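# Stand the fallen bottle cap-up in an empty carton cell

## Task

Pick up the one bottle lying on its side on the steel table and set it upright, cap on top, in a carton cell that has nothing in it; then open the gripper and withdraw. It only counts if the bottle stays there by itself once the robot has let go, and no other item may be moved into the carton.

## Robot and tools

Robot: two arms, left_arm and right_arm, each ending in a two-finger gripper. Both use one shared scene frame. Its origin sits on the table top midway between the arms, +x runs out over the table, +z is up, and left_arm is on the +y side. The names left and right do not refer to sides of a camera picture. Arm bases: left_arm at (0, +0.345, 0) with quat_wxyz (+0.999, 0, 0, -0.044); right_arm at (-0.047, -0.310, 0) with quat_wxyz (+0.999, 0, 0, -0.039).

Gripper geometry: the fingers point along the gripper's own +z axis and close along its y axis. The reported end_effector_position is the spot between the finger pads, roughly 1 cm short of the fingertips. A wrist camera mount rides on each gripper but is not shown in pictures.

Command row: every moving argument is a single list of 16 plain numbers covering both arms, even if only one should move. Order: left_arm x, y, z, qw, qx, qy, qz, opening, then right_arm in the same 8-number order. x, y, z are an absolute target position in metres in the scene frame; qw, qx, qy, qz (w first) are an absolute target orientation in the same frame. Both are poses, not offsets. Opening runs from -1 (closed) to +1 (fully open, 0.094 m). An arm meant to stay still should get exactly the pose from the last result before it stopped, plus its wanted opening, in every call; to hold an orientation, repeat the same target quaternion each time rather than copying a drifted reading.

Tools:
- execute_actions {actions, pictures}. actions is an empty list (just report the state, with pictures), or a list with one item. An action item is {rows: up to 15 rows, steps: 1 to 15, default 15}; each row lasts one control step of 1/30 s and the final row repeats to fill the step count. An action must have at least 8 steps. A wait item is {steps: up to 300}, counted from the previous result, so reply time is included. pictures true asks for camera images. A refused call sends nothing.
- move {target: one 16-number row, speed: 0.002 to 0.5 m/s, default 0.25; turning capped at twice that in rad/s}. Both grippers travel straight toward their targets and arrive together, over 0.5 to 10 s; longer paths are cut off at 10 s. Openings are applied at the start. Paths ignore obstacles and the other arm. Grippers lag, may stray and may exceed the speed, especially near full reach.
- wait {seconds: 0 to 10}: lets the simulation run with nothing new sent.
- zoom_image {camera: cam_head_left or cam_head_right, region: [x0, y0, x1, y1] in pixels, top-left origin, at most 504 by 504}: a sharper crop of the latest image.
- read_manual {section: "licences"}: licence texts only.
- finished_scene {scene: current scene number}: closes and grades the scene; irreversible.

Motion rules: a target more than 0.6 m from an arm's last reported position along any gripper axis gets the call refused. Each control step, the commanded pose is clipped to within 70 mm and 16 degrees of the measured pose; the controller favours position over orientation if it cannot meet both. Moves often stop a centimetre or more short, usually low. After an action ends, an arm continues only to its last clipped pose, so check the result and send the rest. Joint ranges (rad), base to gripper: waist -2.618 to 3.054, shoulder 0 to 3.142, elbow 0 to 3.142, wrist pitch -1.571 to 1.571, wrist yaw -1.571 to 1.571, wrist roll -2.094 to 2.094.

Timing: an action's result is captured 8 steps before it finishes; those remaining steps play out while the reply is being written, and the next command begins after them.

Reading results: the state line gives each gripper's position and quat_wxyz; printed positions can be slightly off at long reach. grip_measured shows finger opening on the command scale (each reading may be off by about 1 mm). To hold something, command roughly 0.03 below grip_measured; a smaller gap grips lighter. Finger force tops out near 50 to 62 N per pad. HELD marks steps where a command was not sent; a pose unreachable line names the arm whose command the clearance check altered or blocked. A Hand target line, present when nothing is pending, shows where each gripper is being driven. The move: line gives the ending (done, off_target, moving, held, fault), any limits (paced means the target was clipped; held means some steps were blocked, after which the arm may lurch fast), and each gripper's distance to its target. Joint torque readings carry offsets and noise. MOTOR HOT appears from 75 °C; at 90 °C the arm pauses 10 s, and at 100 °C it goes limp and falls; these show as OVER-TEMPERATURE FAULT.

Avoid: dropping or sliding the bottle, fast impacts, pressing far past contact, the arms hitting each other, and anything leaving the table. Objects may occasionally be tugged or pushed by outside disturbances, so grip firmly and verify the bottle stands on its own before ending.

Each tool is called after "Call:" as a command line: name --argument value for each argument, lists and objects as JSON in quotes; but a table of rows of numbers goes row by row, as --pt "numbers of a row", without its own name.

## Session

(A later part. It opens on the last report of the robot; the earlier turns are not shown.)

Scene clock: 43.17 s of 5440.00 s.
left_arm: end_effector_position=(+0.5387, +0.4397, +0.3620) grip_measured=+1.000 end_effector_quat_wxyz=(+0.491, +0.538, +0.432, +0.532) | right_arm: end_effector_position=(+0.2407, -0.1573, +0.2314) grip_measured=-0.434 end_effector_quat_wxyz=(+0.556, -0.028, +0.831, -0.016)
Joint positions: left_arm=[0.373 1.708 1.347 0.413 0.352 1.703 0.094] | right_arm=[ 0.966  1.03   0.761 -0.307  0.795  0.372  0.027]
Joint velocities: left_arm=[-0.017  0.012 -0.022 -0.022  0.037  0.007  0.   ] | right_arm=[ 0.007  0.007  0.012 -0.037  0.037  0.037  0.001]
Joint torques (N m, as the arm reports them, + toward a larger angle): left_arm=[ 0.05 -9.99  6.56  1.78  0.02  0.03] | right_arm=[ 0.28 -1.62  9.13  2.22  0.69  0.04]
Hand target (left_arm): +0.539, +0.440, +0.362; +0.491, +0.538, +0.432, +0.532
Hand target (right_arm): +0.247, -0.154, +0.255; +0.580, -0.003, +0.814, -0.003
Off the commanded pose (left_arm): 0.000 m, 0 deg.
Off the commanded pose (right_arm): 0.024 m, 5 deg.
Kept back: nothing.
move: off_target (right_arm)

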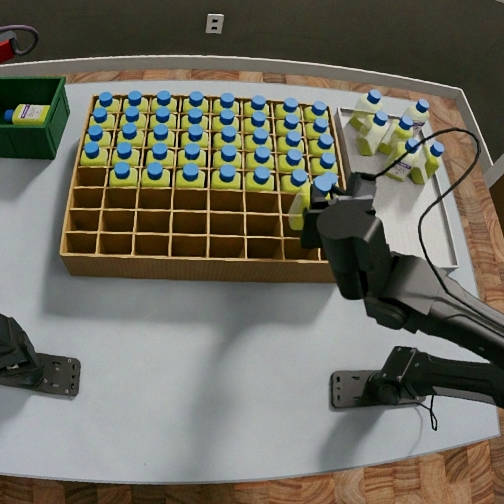

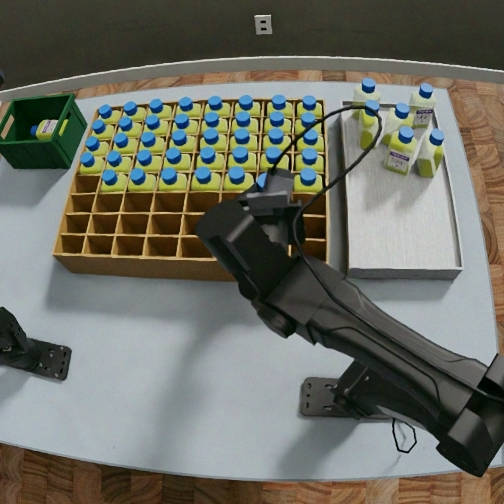

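Call:
move --target '[0.5387, 0.4397, 0.3620, 0.491, 0.538, 0.432, 0.532, 1.0, 0.245, -0.155, 0.245, 0.6017, 0.028, 0.7981, 0.016, -0.49]' --speed 0.06

Call:
zoom_image --camera "cam_head_left" --region '[240, 150, 390, 300]'

Call:
zoom_image --camera "cam_head_right" --region '[190, 150, 340, 300]'

Scene clock: 46.27 s of 5440.00 s.
left_arm: end_effector_position=(+0.5387, +0.4397, +0.3620) grip_measured=+1.000 end_effector_quat_wxyz=(+0.491, +0.538, +0.432, +0.532) | right_arm: end_effector_position=(+0.2444, -0.1540, +0.2357) grip_measured=-0.434 end_effector_quat_wxyz=(+0.585, +0.011, +0.811, +0.009)
Joint positions: left_arm=[0.373 1.708 1.347 0.413 0.352 1.703 0.094] | right_arm=[ 0.981  1.03   0.71  -0.17   0.839  0.407  0.027]
Joint velocities: left_arm=[-0.007 -0.017 -0.002  0.007 -0.066 -0.007  0.   ] | right_arm=[-0.007 -0.007 -0.002 -0.007  0.051 -0.007 -0.   ]
Joint torques (N m, as the arm reports them, + toward a larger angle): left_arm=[ 0.04 -9.98  6.57  1.78  0.03  0.03] | right_arm=[ 0.66 -3.05  5.7   2.27  0.63  0.06]
Hand target (left_arm): +0.539, +0.440, +0.362; +0.491, +0.538, +0.432, +0.532
Hand target (right_arm): +0.245, -0.155, +0.245; +0.601, +0.028, +0.799, +0.017
Off the commanded pose (left_arm): 0.000 m, 0 deg.
Off the commanded pose (right_arm): 0.009 m, 3 deg.
Kept back: nothing.
move: off_target (right_arm)

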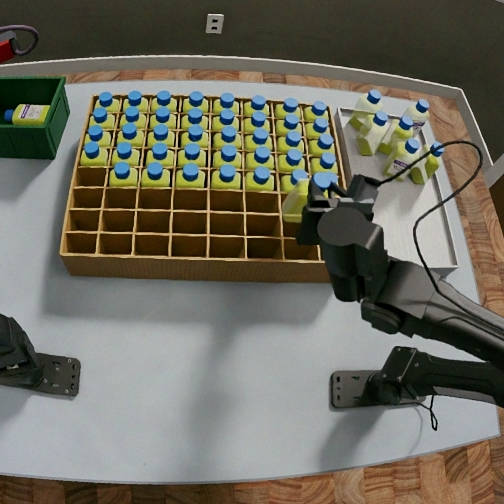

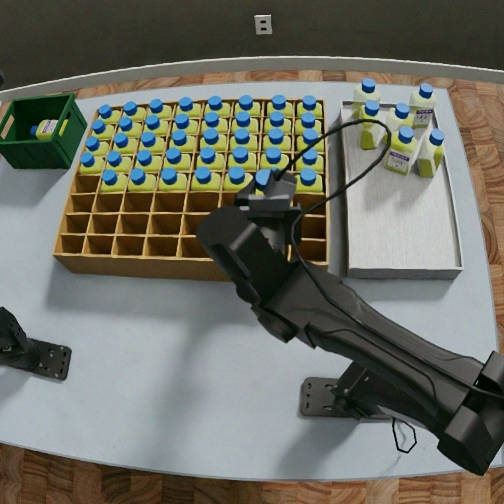

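Region (240, 150, 390, 300) of cam_head_left's 504x504 image, scaled by 3.360, with more detail than that image has.

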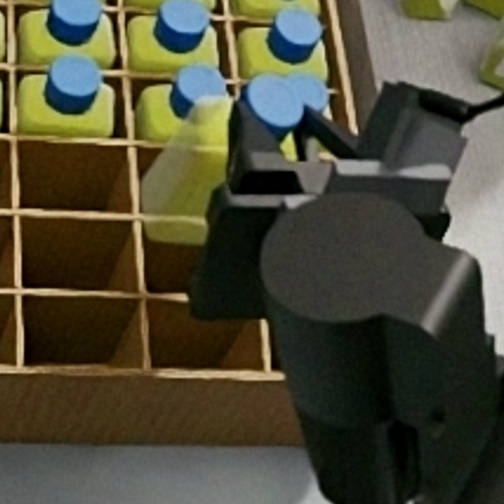

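Region (190, 150, 340, 300) of cam_head_right's 504x504 image, scaled by 3.360, with more detail than that image has.

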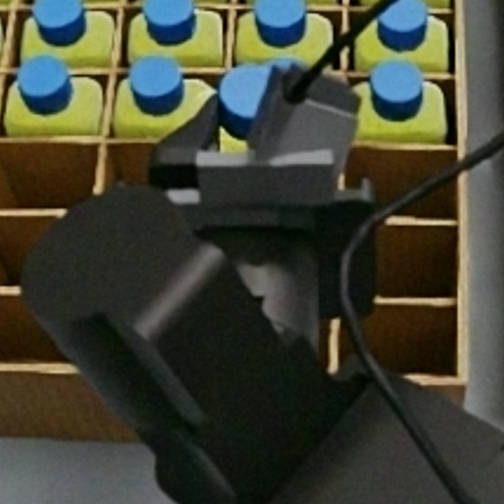

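Call:
move --target '[0.5387, 0.4397, 0.3620, 0.491, 0.538, 0.432, 0.532, 1.0, 0.240, -0.162, 0.229, 0.5795, 0.017, 0.8146, 0.007, -0.49]' --speed 0.05

Call:
zoom_image --camera "cam_head_left" --region '[240, 150, 390, 300]'

Call:
zoom_image --camera "cam_head_right" --region '[190, 150, 340, 300]'

Scene clock: 49.30 s of 5440.00 s.
left_arm: end_effector_position=(+0.5387, +0.4397, +0.3620) grip_measured=+1.000 end_effector_quat_wxyz=(+0.491, +0.538, +0.432, +0.532) | right_arm: end_effector_position=(+0.2401, -0.1578, +0.2194) grip_measured=-0.434 end_effector_quat_wxyz=(+0.568, +0.002, +0.823, -0.003)
Joint positions: left_arm=[0.373 1.708 1.347 0.413 0.352 1.703 0.094] | right_arm=[ 0.981  1.03   0.689 -0.212  0.831  0.424  0.027]
Joint velocities: left_arm=[ 0.002  0.002  0.012 -0.095  0.037  0.066  0.   ] | right_arm=[-0.007 -0.002 -0.012  0.022 -0.037 -0.037  0.001]
Joint torques (N m, as the arm reports them, + toward a larger angle): left_arm=[ 0.03 -9.99  6.55  1.78  0.02  0.02] | right_arm=[-0.34 -4.65  6.    2.01  0.38  0.05]
Hand target (left_arm): +0.539, +0.440, +0.362; +0.491, +0.538, +0.432, +0.532
Hand target (right_arm): +0.240, -0.162, +0.229; +0.579, +0.017, +0.815, +0.007
Off the commanded pose (left_arm): 0.000 m, 0 deg.
Off the commanded pose (right_arm): 0.010 m, 3 deg.
Kept back: nothing.
move: off_target (right_arm)

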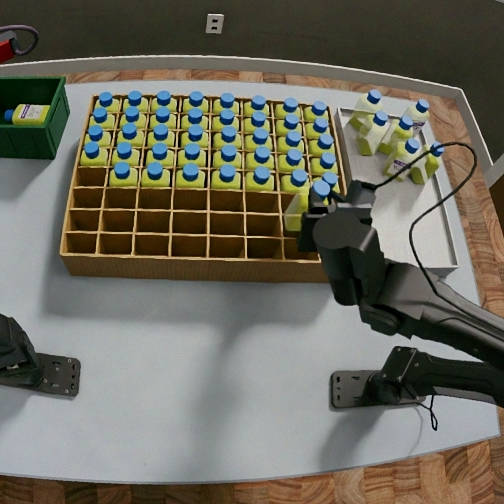

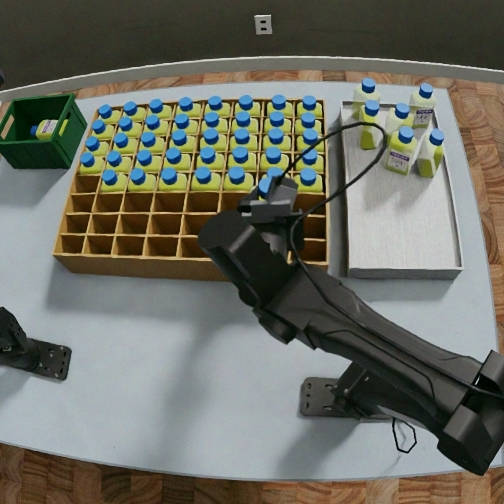

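Region (240, 150, 390, 300) of cam_head_left's 504x504 image, scaled by 3.360, with more detail than that image has.

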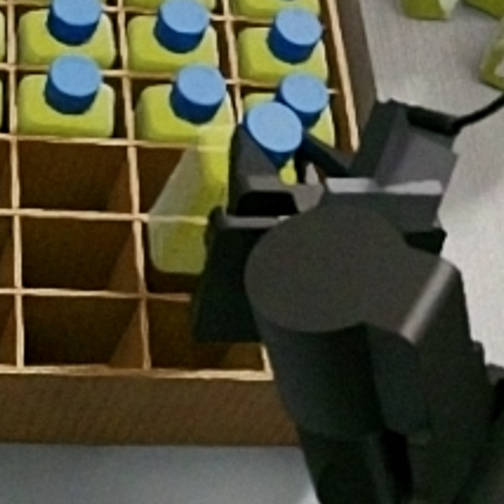

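Region (190, 150, 340, 300) of cam_head_right's 504x504 image, scaled by 3.360, with more detail than that image has.

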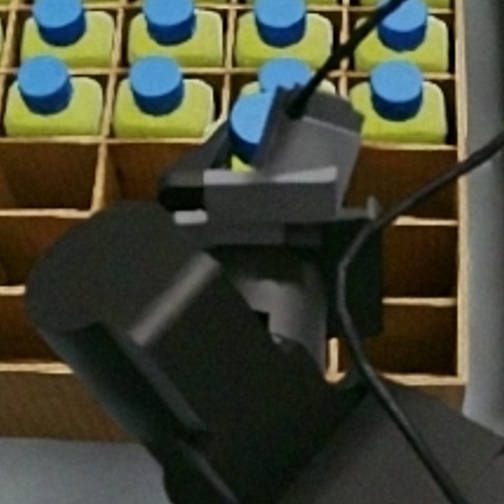

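Call:
zoom_image --camera "cam_head_left" --region '[265, 175, 345, 255]'

Region (265, 175, 345, 255) of cam_head_left's 504x504 image, scaled by 6.300, with more detail than that image has.

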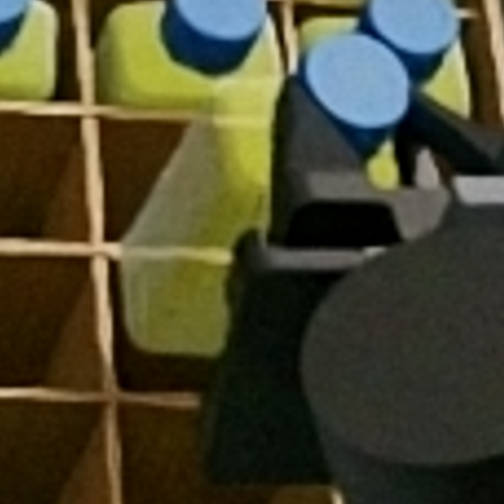

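Call:
move --target '[0.5387, 0.4397, 0.3620, 0.491, 0.538, 0.432, 0.532, 1.0, 0.2395, -0.163, 0.196, 0.5795, 0.017, 0.8146, 0.007, -0.49]' --speed 0.04

Call:
zoom_image --camera "cam_head_left" --region '[255, 170, 355, 270]'

Call:
zoom_image --camera "cam_head_right" --region '[190, 150, 340, 300]'

Scene clock: 51.30 s of 5440.00 s.
left_arm: end_effector_position=(+0.5387, +0.4397, +0.3620) grip_measured=+1.000 end_effector_quat_wxyz=(+0.491, +0.538, +0.432, +0.532) | right_arm: end_effector_position=(+0.2392, -0.1607, +0.1965) grip_measured=-0.438 end_effector_quat_wxyz=(+0.576, +0.009, +0.818, +0.001)
Joint positions: left_arm=[0.373 1.708 1.347 0.413 0.352 1.703 0.094] | right_arm=[ 0.981  1.03   0.579 -0.077  0.839  0.424  0.026]
Joint velocities: left_arm=[-0.007 -0.022  0.002  0.007  0.022 -0.007  0.   ] | right_arm=[-0.002 -0.007 -0.022 -0.022 -0.007  0.007 -0.   ]
Joint torques (N m, as the arm reports them, + toward a larger angle): left_arm=[ 0.03 -9.99  6.55  1.78  0.02  0.02] | right_arm=[-0.41 -3.2   4.87  2.02  0.27  0.07]
Hand target (left_arm): +0.539, +0.440, +0.362; +0.491, +0.538, +0.432, +0.532
Hand target (right_arm): +0.239, -0.163, +0.196; +0.579, +0.017, +0.815, +0.007
Off the commanded pose (left_arm): 0.000 m, 0 deg.
Off the commanded pose (right_arm): 0.002 m, 1 deg.
Kept back: nothing.
move: done

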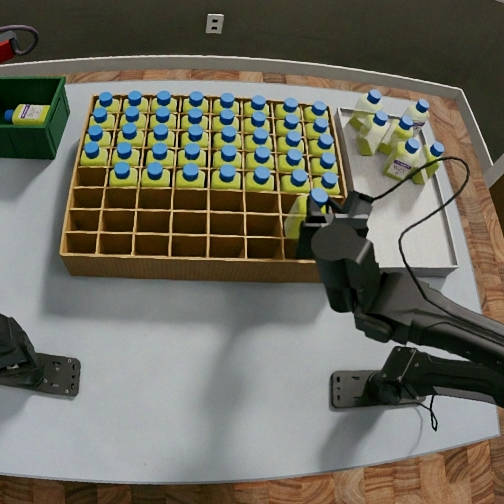

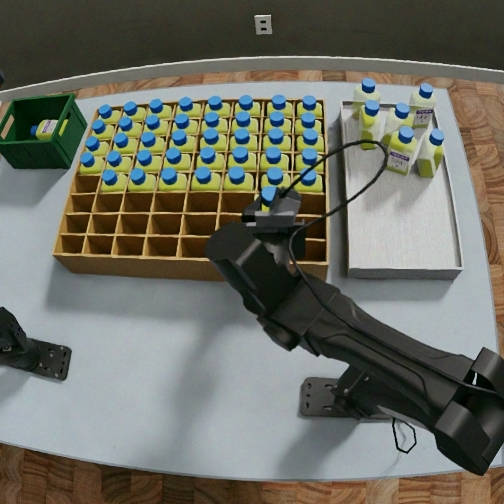

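Region (255, 170, 355, 270) of cam_head_left's 504x504 image, scaled by 5.040, with more detail than that image has.

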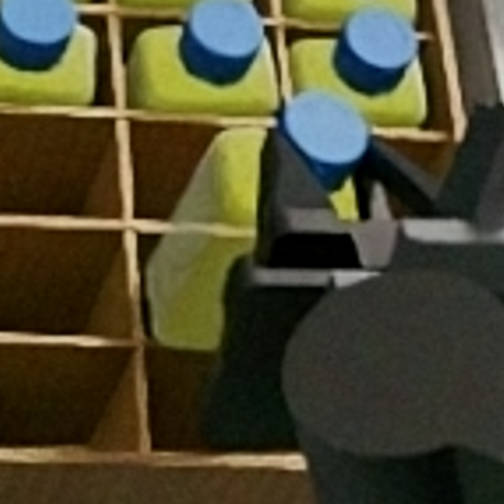

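Region (190, 150, 340, 300) of cam_head_right's 504x504 image, scaled by 3.360, with more detail than that image has.

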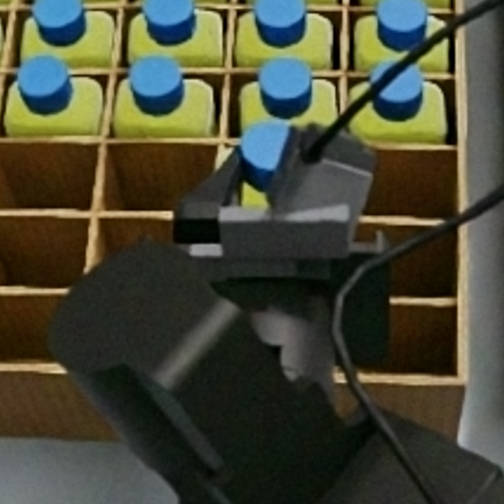

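Call:
move --target '[0.5387, 0.4397, 0.3620, 0.491, 0.538, 0.432, 0.532, 1.0, 0.2505, -0.162, 0.207, 0.5795, 0.014, 0.8146, 0.006, -0.49]' --speed 0.03

Call:
zoom_image --camera "cam_head_left" --region '[255, 170, 355, 270]'

Call:
zoom_image --camera "cam_head_right" --region '[190, 150, 340, 300]'

Scene clock: 53.03 s of 5440.00 s.
left_arm: end_effector_position=(+0.5387, +0.4397, +0.3620) grip_measured=+1.000 end_effector_quat_wxyz=(+0.491, +0.538, +0.432, +0.532) | right_arm: end_effector_position=(+0.2444, -0.1648, +0.1923) grip_measured=-0.438 end_effector_quat_wxyz=(+0.568, +0.005, +0.823, -0.001)
Joint positions: left_arm=[0.373 1.708 1.347 0.413 0.352 1.703 0.094] | right_arm=[ 0.941  1.035  0.577 -0.074  0.796  0.402  0.026]
Joint velocities: left_arm=[-0.012  0.002  0.007 -0.007  0.066 -0.066  0.   ] | right_arm=[ 0.012 -0.007  0.007  0.022  0.037  0.037 -0.001]
Joint torques (N m, as the arm reports them, + toward a larger angle): left_arm=[  0.04 -10.     6.55   1.78   0.02   0.02] | right_arm=[-0.58 -1.74  8.42  2.05  0.42 -0.03]
Hand target (left_arm): +0.539, +0.440, +0.362; +0.491, +0.538, +0.432, +0.532
Hand target (right_arm): +0.250, -0.163, +0.207; +0.579, +0.014, +0.815, +0.006
Off the commanded pose (left_arm): 0.000 m, 0 deg.
Off the commanded pose (right_arm): 0.016 m, 2 deg.
Kept back: nothing.
move: off_target (right_arm)

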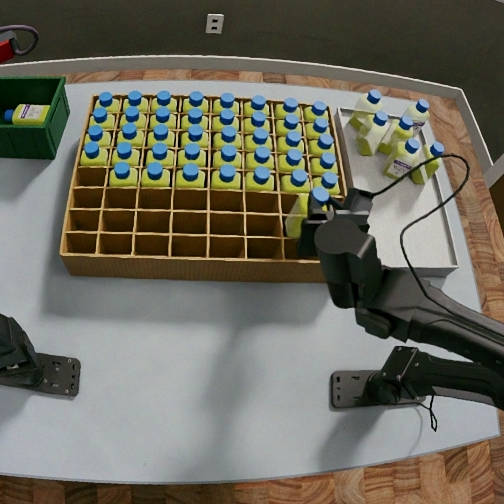

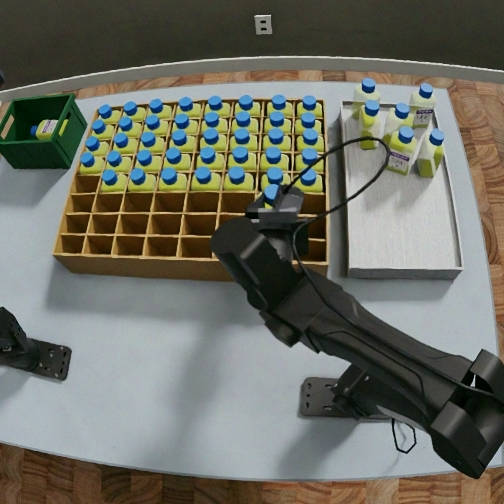

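Region (255, 170, 355, 270) of cam_head_left's 504x504 image, scaled by 5.040, with more detail than that image has.

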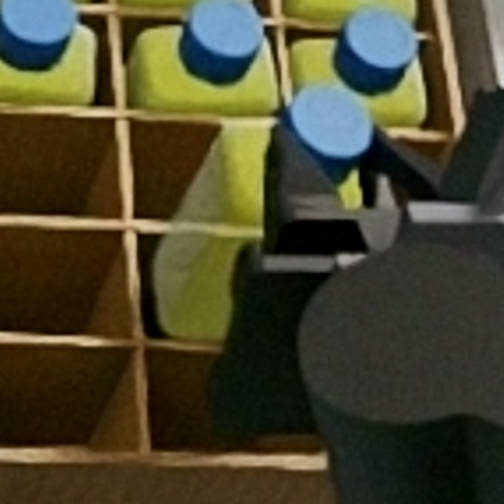

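Region (190, 150, 340, 300) of cam_head_right's 504x504 image, scaled by 3.360, with more detail than that image has.

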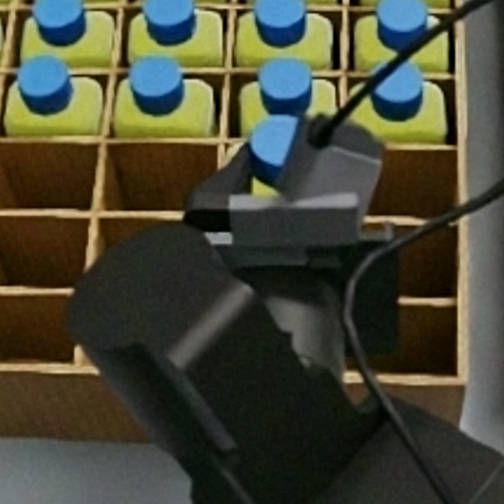

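Call:
move --target '[0.5387, 0.4397, 0.3620, 0.491, 0.538, 0.432, 0.532, 1.0, 0.2575, -0.158, 0.210, 0.5795, 0.014, 0.8146, 0.006, -0.49]' --speed 0.03

Call:
zoom_image --camera "cam_head_left" --region '[255, 170, 355, 270]'

Call:
zoom_image --camera "cam_head_right" --region '[190, 150, 340, 300]'

Scene clock: 54.97 s of 5440.00 s.
left_arm: end_effector_position=(+0.5387, +0.4397, +0.3620) grip_measured=+1.000 end_effector_quat_wxyz=(+0.491, +0.538, +0.432, +0.532) | right_arm: end_effector_position=(+0.2488, -0.1625, +0.1899) grip_measured=-0.438 end_effector_quat_wxyz=(+0.562, -0.001, +0.827, -0.006)
Joint positions: left_arm=[0.373 1.708 1.347 0.413 0.352 1.703 0.094] | right_arm=[ 0.929  1.064  0.595 -0.076  0.782  0.393  0.026]
Joint velocities: left_arm=[-0.012  0.007  0.017 -0.081  0.022 -0.007  0.   ] | right_arm=[ 0.007 -0.002 -0.017 -0.051 -0.051  0.022 -0.   ]
Joint torques (N m, as the arm reports them, + toward a larger angle): left_arm=[ 0.04 -9.97  6.56  1.78  0.02  0.02] | right_arm=[-0.49 -1.86  9.15  2.15  0.37 -0.07]
Hand target (left_arm): +0.539, +0.440, +0.362; +0.491, +0.538, +0.432, +0.532
Hand target (right_arm): +0.256, -0.159, +0.210; +0.579, +0.014, +0.815, +0.006
Off the commanded pose (left_arm): 0.000 m, 0 deg.
Off the commanded pose (right_arm): 0.022 m, 3 deg.
Kept back: nothing.
move: off_target (right_arm)

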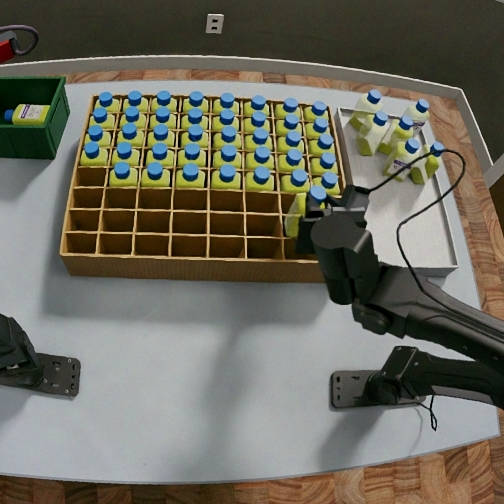

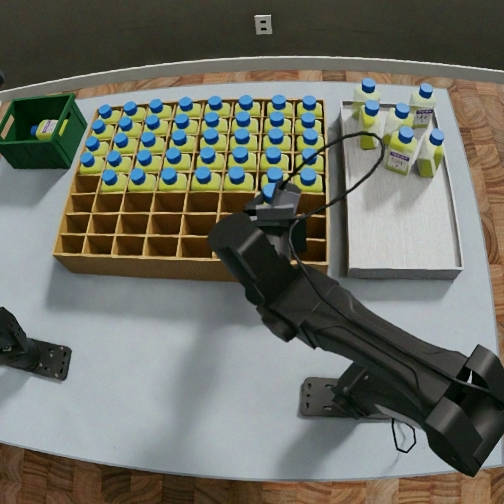

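Region (255, 170, 355, 270) of cam_head_left's 504x504 image, scaled by 5.040, with more detail than that image has.

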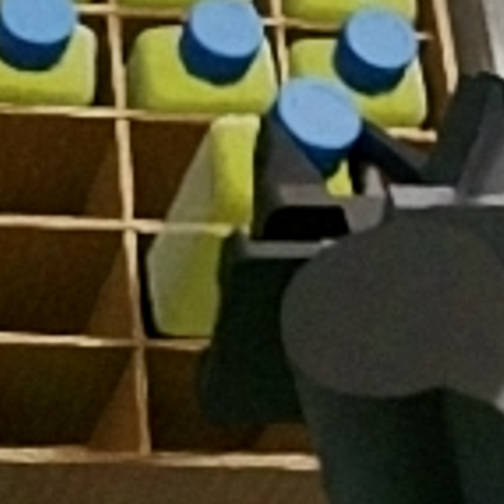

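Region (190, 150, 340, 300) of cam_head_right's 504x504 image, scaled by 3.360, with more detail than that image has.

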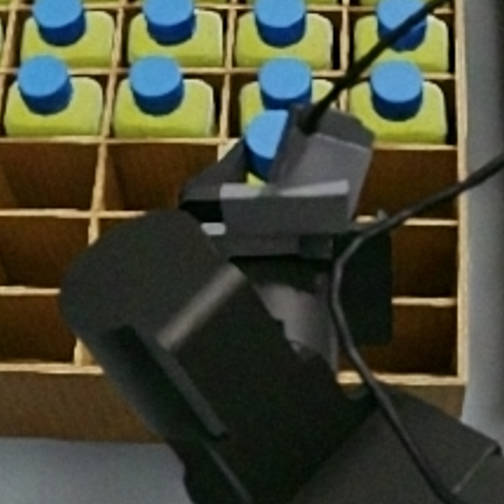

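Call:
move --target '[0.5387, 0.4397, 0.3620, 0.491, 0.538, 0.432, 0.532, 1.0, 0.2515, -0.1615, 0.178, 0.584, 0.008, 0.8118, 0.003, -0.49]' --speed 0.025

Call:
zoom_image --camera "cam_head_left" --region '[255, 170, 355, 270]'

Call:
zoom_image --camera "cam_head_right" --region '[190, 150, 340, 300]'

Scene clock: 57.23 s of 5440.00 s.
left_arm: end_effector_position=(+0.5387, +0.4397, +0.3620) grip_measured=+1.000 end_effector_quat_wxyz=(+0.491, +0.538, +0.432, +0.532) | right_arm: end_effector_position=(+0.2484, -0.1621, +0.1721) grip_measured=-0.438 end_effector_quat_wxyz=(+0.570, -0.001, +0.822, +0.001)
Joint positions: left_arm=[0.373 1.708 1.347 0.413 0.352 1.703 0.094] | right_arm=[0.929 1.08  0.507 0.058 0.778 0.379 0.026]
Joint velocities: left_arm=[-0.022 -0.007 -0.002  0.051 -0.007 -0.007  0.   ] | right_arm=[-0.012  0.012  0.002  0.11  -0.007 -0.095 -0.001]
Joint torques (N m, as the arm reports them, + toward a larger angle): left_arm=[ 0.04 -9.99  6.55  1.79  0.02  0.03] | right_arm=[ 0.29 -2.03  5.65  2.35  0.51 -0.11]
Hand target (left_arm): +0.539, +0.440, +0.362; +0.491, +0.538, +0.432, +0.532
Hand target (right_arm): +0.251, -0.162, +0.178; +0.583, +0.008, +0.812, +0.003
Off the commanded pose (left_arm): 0.000 m, 0 deg.
Off the commanded pose (right_arm): 0.007 m, 2 deg.
Kept back: nothing.
move: done

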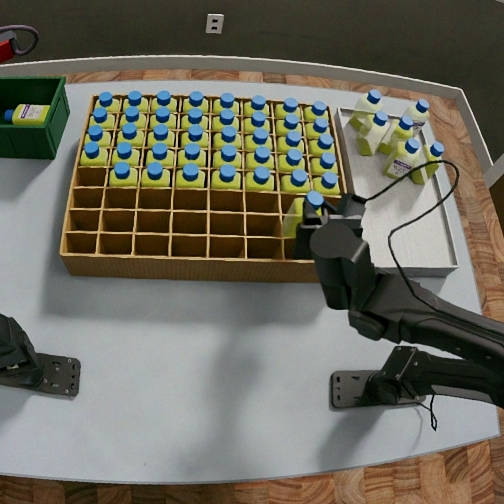

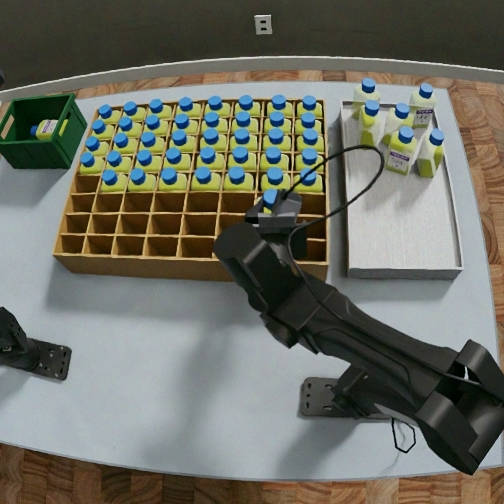

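Region (255, 170, 355, 270) of cam_head_left's 504x504 image, scaled by 5.040, with more detail than that image has.

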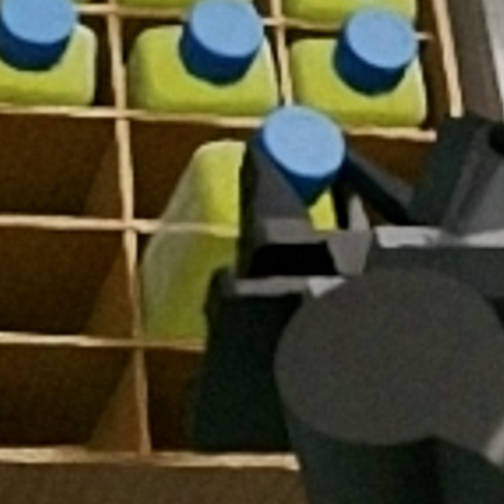

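Region (190, 150, 340, 300) of cam_head_right's 504x504 image, scaled by 3.360, with more detail than that image has.

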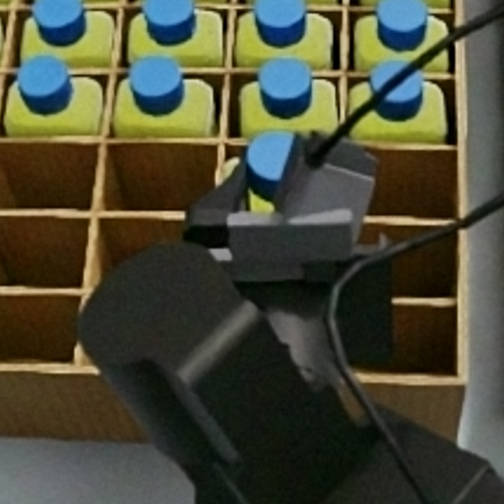

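Call:
move --target '[0.5387, 0.4397, 0.3620, 0.491, 0.538, 0.432, 0.532, 1.0, 0.2535, -0.1615, 0.120, 0.584, 0.008, 0.8118, 0.003, -0.49]' --speed 0.05

Call:
zoom_image --camera "cam_head_left" --region '[245, 160, 365, 280]'

Call:
zoom_image --camera "cam_head_right" --region '[190, 150, 340, 300]'

Scene clock: 59.07 s of 5440.00 s.
left_arm: end_effector_position=(+0.5387, +0.4397, +0.3620) grip_measured=+1.000 end_effector_quat_wxyz=(+0.491, +0.538, +0.432, +0.532) | right_arm: end_effector_position=(+0.2494, -0.1615, +0.1241) grip_measured=-0.439 end_effector_quat_wxyz=(+0.583, +0.004, +0.813, +0.002)
Joint positions: left_arm=[0.373 1.708 1.347 0.413 0.352 1.703 0.094] | right_arm=[0.937 1.238 0.339 0.42  0.799 0.365 0.026]
Joint velocities: left_arm=[-0.012  0.017 -0.007  0.037 -0.037 -0.022  0.   ] | right_arm=[-0.002  0.012 -0.017 -0.022 -0.051 -0.037 -0.   ]
Joint torques (N m, as the arm reports them, + toward a larger angle): left_arm=[ 0.04 -9.99  6.55  1.78  0.02  0.02] | right_arm=[-0.75 -0.5   4.96  2.24  0.17  0.01]
Hand target (left_arm): +0.539, +0.440, +0.362; +0.491, +0.538, +0.432, +0.532
Hand target (right_arm): +0.253, -0.162, +0.120; +0.583, +0.008, +0.812, +0.003
Off the commanded pose (left_arm): 0.000 m, 0 deg.
Off the commanded pose (right_arm): 0.006 m, 1 deg.
Kept back: nothing.
move: done

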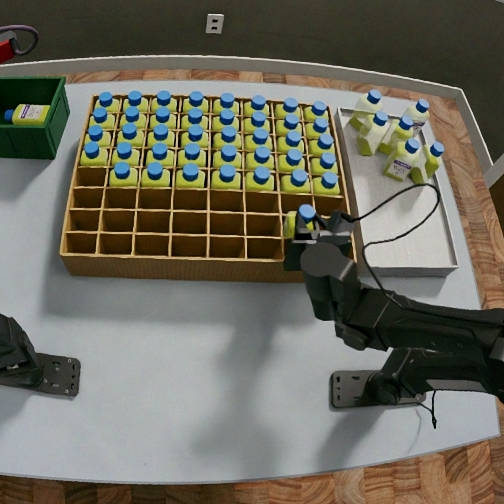

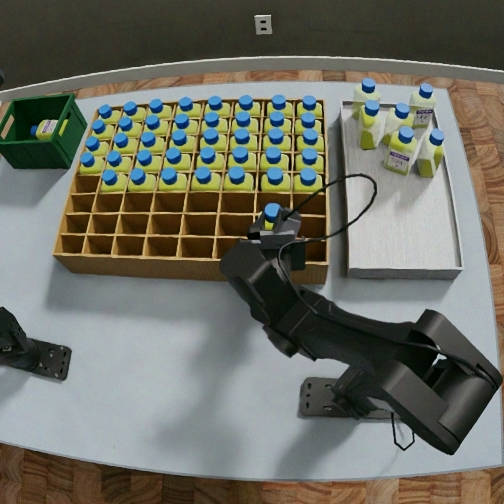

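Region (245, 160, 365, 280) of cam_head_left's 504x504 image, scaled by 4.200, with more detail than that image has.

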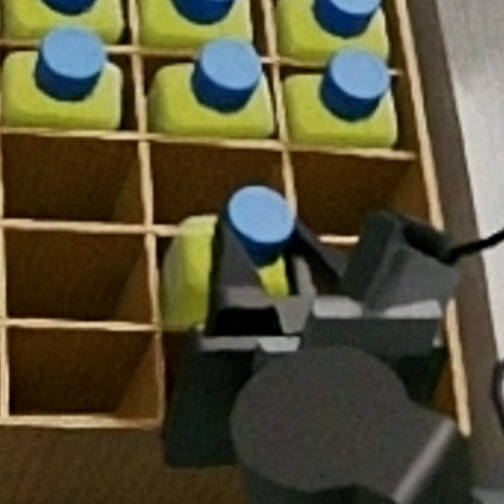

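Region (190, 150, 340, 300) of cam_head_right's 504x504 image, scaled by 3.360, with more detail than that image has.

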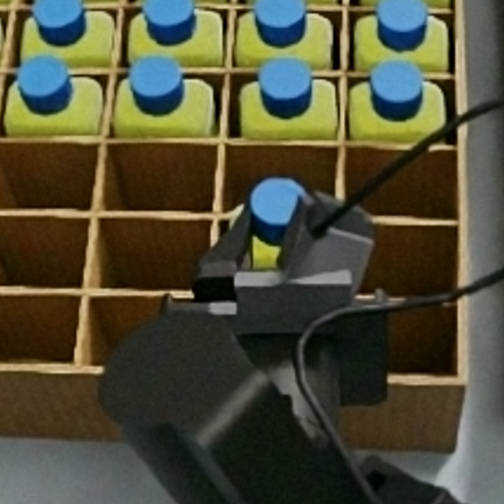

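Call:
move --target '[0.5387, 0.4397, 0.3620, 0.491, 0.538, 0.432, 0.532, 1.0, 0.2515, -0.1612, 0.103, 0.580, 0.005, 0.8146, 0.002, -0.49]' --speed 0.03

Call:
zoom_image --camera "cam_head_left" --region '[245, 160, 365, 280]'

Scene clock: 60.67 s of 5440.00 s.
left_arm: end_effector_position=(+0.5387, +0.4397, +0.3620) grip_measured=+1.000 end_effector_quat_wxyz=(+0.491, +0.538, +0.432, +0.532) | right_arm: end_effector_position=(+0.2495, -0.1613, +0.1230) grip_measured=-0.439 end_effector_quat_wxyz=(+0.601, +0.016, +0.799, +0.005)
Joint positions: left_arm=[0.373 1.708 1.347 0.413 0.352 1.703 0.094] | right_arm=[0.953 1.284 0.305 0.549 0.839 0.357 0.026]
Joint velocities: left_arm=[-0.012 -0.007  0.012 -0.066 -0.022 -0.007  0.   ] | right_arm=[ 0.002  0.002 -0.017  0.037 -0.066 -0.022  0.001]
Joint torques (N m, as the arm reports them, + toward a larger angle): left_arm=[ 0.03 -9.99  6.55  1.79  0.02  0.03] | right_arm=[-1.36  0.35  4.47  1.78 -0.28  0.2 ]
Hand target (left_arm): +0.539, +0.440, +0.362; +0.491, +0.538, +0.432, +0.532
Hand target (right_arm): +0.250, -0.162, +0.104; +0.580, +0.006, +0.815, +0.002
Off the commanded pose (left_arm): 0.000 m, 0 deg.
Off the commanded pose (right_arm): 0.020 m, 3 deg.
Kept back: nothing.
move: off_target (right_arm)

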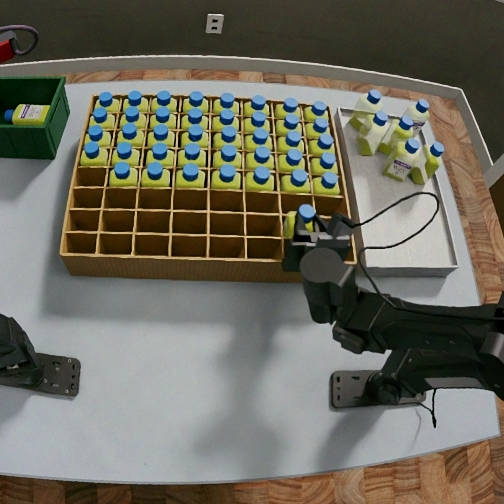

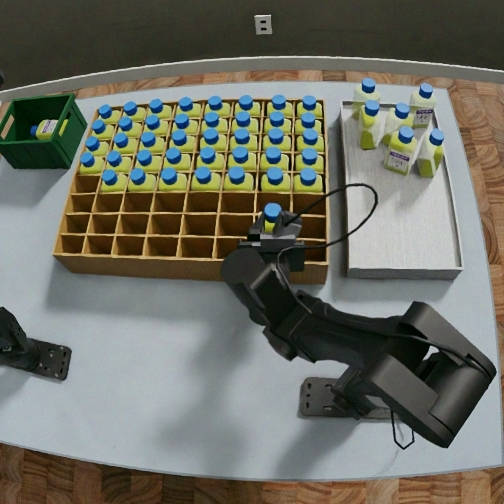

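Region (245, 160, 365, 280) of cam_head_left's 504x504 image, scaled by 4.200, with more detail than that image has.

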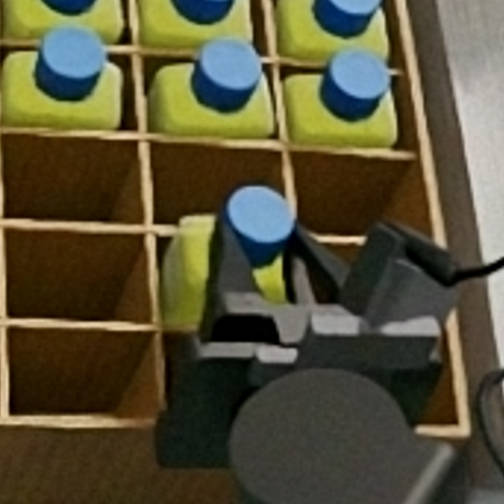

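Call:
move --target '[0.5387, 0.4397, 0.3620, 0.491, 0.538, 0.432, 0.532, 1.0, 0.249, -0.161, 0.116, 0.556, -0.006, 0.8312, -0.003, -0.49]' --speed 0.04

Call:
zoom_image --camera "cam_head_left" --region '[245, 160, 365, 280]'

Scene clock: 63.30 s of 5440.00 s.
left_arm: end_effector_position=(+0.5387, +0.4397, +0.3620) grip_measured=+1.000 end_effector_quat_wxyz=(+0.491, +0.538, +0.432, +0.532) | right_arm: end_effector_position=(+0.2468, -0.1620, +0.1096) grip_measured=-0.439 end_effector_quat_wxyz=(+0.560, -0.004, +0.829, -0.004)
Joint positions: left_arm=[0.373 1.708 1.347 0.413 0.352 1.703 0.094] | right_arm=[0.933 1.257 0.347 0.359 0.777 0.395 0.026]
Joint velocities: left_arm=[-0.002 -0.002 -0.007 -0.037 -0.081 -0.007  0.   ] | right_arm=[-0.022 -0.002  0.017 -0.051 -0.022 -0.022 -0.001]
Joint torques (N m, as the arm reports them, + toward a larger angle): left_arm=[  0.04 -10.     6.55   1.78   0.02   0.02] | right_arm=[-0.6  -4.73  6.98  1.39  0.12 -0.02]
Hand target (left_arm): +0.539, +0.440, +0.362; +0.491, +0.538, +0.432, +0.532
Hand target (right_arm): +0.249, -0.161, +0.116; +0.557, -0.006, +0.831, -0.004
Off the commanded pose (left_arm): 0.000 m, 0 deg.
Off the commanded pose (right_arm): 0.007 m, 1 deg.
Kept back: nothing.
move: done

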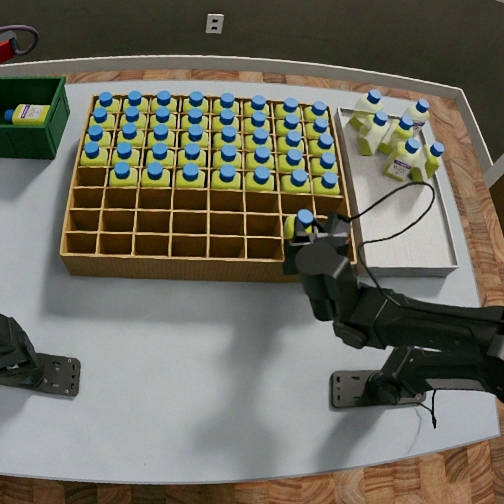

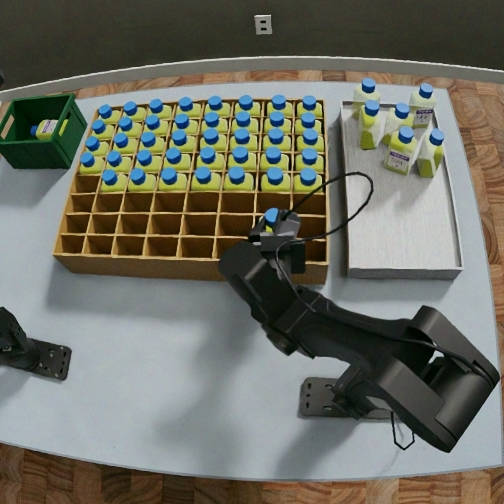

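Region (245, 160, 365, 280) of cam_head_left's 504x504 image, scaled by 4.200, with more detail than that image has.

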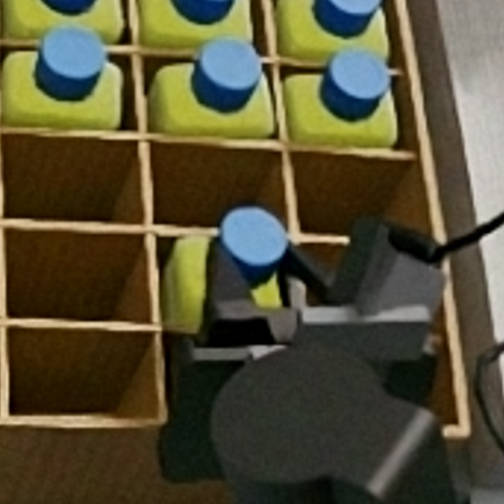

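Call:
execute_actions --actions '[{"rows": [[0.5387,0.4397,0.3620,0.491,0.538,0.432,0.532,1.0,0.249,-0.161,0.116,0.556,-0.006,0.8312,-0.003,-0.42],[0.5387,0.4397,0.3620,0.491,0.538,0.432,0.532,1.0,0.249,-0.161,0.116,0.556,-0.006,0.8312,-0.003,-0.38],[0.5387,0.4397,0.3620,0.491,0.538,0.432,0.532,1.0,0.249,-0.161,0.116,0.556,-0.006,0.8312,-0.003,-0.30],[0.5387,0.4397,0.3620,0.491,0.538,0.432,0.532,1.0,0.249,-0.161,0.116,0.556,-0.006,0.8312,-0.003,-0.2],[0.5387,0.4397,0.3620,0.491,0.538,0.432,0.532,1.0,0.249,-0.161,0.116,0.556,-0.006,0.8312,-0.003,-0.1],[0.5387,0.4397,0.3620,0.491,0.538,0.432,0.532,1.0,0.249,-0.161,0.116,0.556,-0.006,0.8312,-0.003,0.0]], "steps": 9}]'

Call:
move --target '[0.5387, 0.4397, 0.3620, 0.491, 0.538, 0.432, 0.532, 1.0, 0.215, -0.20, 0.235, 0.556, -0.006, 0.8312, -0.003, 0.0]' --speed 0.2

Scene clock: 64.17 s of 5440.00 s.
left_arm: end_effector_position=(+0.5387, +0.4397, +0.3620) grip_measured=+1.000 end_effector_quat_wxyz=(+0.491, +0.538, +0.432, +0.532) | right_arm: end_effector_position=(+0.2467, -0.1619, +0.1096) grip_measured=-0.421 end_effector_quat_wxyz=(+0.559, -0.004, +0.829, -0.004)
Joint positions: left_arm=[0.373 1.708 1.347 0.413 0.352 1.703 0.094] | right_arm=[0.933 1.257 0.347 0.356 0.777 0.396 0.027]
Joint velocities: left_arm=[-0.007  0.002 -0.002  0.037  0.037  0.007  0.   ] | right_arm=[-0.002  0.002 -0.012 -0.007 -0.066  0.066  0.02 ]
Joint torques (N m, as the arm reports them, + toward a larger angle): left_arm=[  0.02 -10.     6.56   1.78   0.02   0.03] | right_arm=[-0.74 -4.94  7.06  1.41  0.09 -0.03]
Steps of this call (steps 1 to 25: nothing new was sent; step 26: the first step of this action). Readings (end_effector_position):
26: the state above

Scene clock: 66.07 s of 5440.00 s.
left_arm: end_effector_position=(+0.5387, +0.4397, +0.3620) grip_measured=+1.000 end_effector_quat_wxyz=(+0.491, +0.538, +0.432, +0.532) | right_arm: end_effector_position=(+0.2147, -0.1975, +0.2218) grip_measured=-0.002 end_effector_quat_wxyz=(+0.549, -0.015, +0.835, -0.012)
Joint positions: left_arm=[0.373 1.708 1.347 0.413 0.352 1.703 0.094] | right_arm=[ 0.931  0.816  0.656 -0.421  0.765  0.388  0.047]
Joint velocities: left_arm=[-0.012 -0.007 -0.002  0.022  0.066  0.051  0.   ] | right_arm=[ 0.012 -0.007  0.007 -0.037  0.022  0.007  0.   ]
Joint torques (N m, as the arm reports them, + toward a larger angle): left_arm=[ 0.04 -9.99  6.55  1.78  0.02  0.03] | right_arm=[-0.44 -1.04  8.67  1.71  0.24  0.03]
Hand target (left_arm): +0.539, +0.440, +0.362; +0.491, +0.538, +0.432, +0.532
Hand target (right_arm): +0.216, -0.198, +0.235; +0.556, -0.006, +0.831, -0.003
Off your previous action's commanded pose (left_arm): 0.000 m, 0 deg at its last step (step 8 of this call).
Off your previous action's commanded pose (right_arm): 0.009 m, 0 deg at its last step (step 8 of this call).
Off the commanded pose (left_arm): 0.000 m, 0 deg.
Off the commanded pose (right_arm): 0.013 m, 2 deg.
Kept back: nothing.
move: off_target (right_arm)

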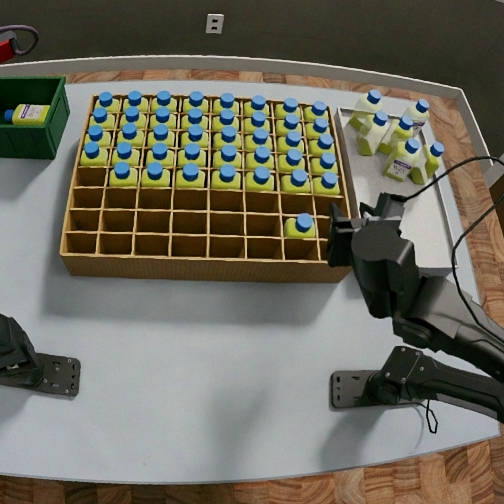

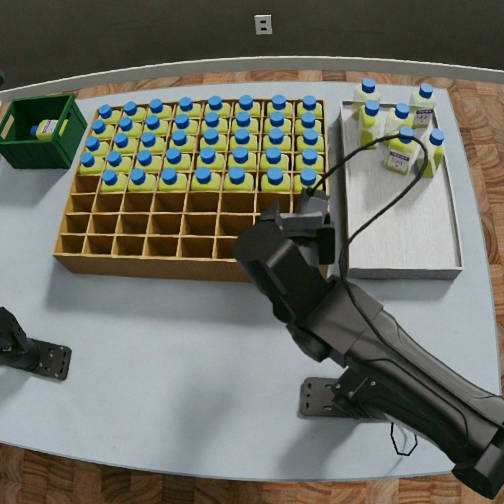

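Call:
zoom_image --camera "cam_head_left" --region '[245, 160, 365, 280]'

Region (245, 160, 365, 280) of cam_head_left's 504x504 image, scaled by 4.200, with more detail than that image has.

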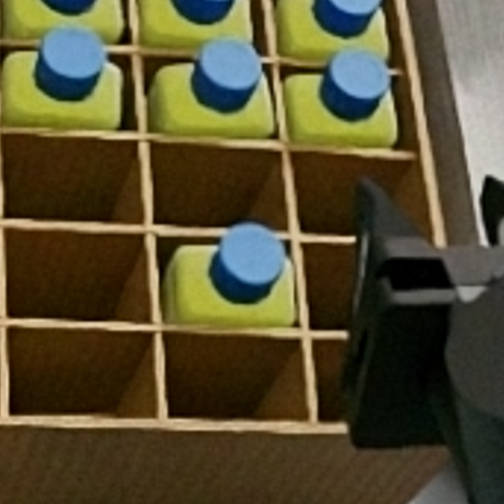

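Call:
finished_scene --scene 1

The scene is finished: the task was done.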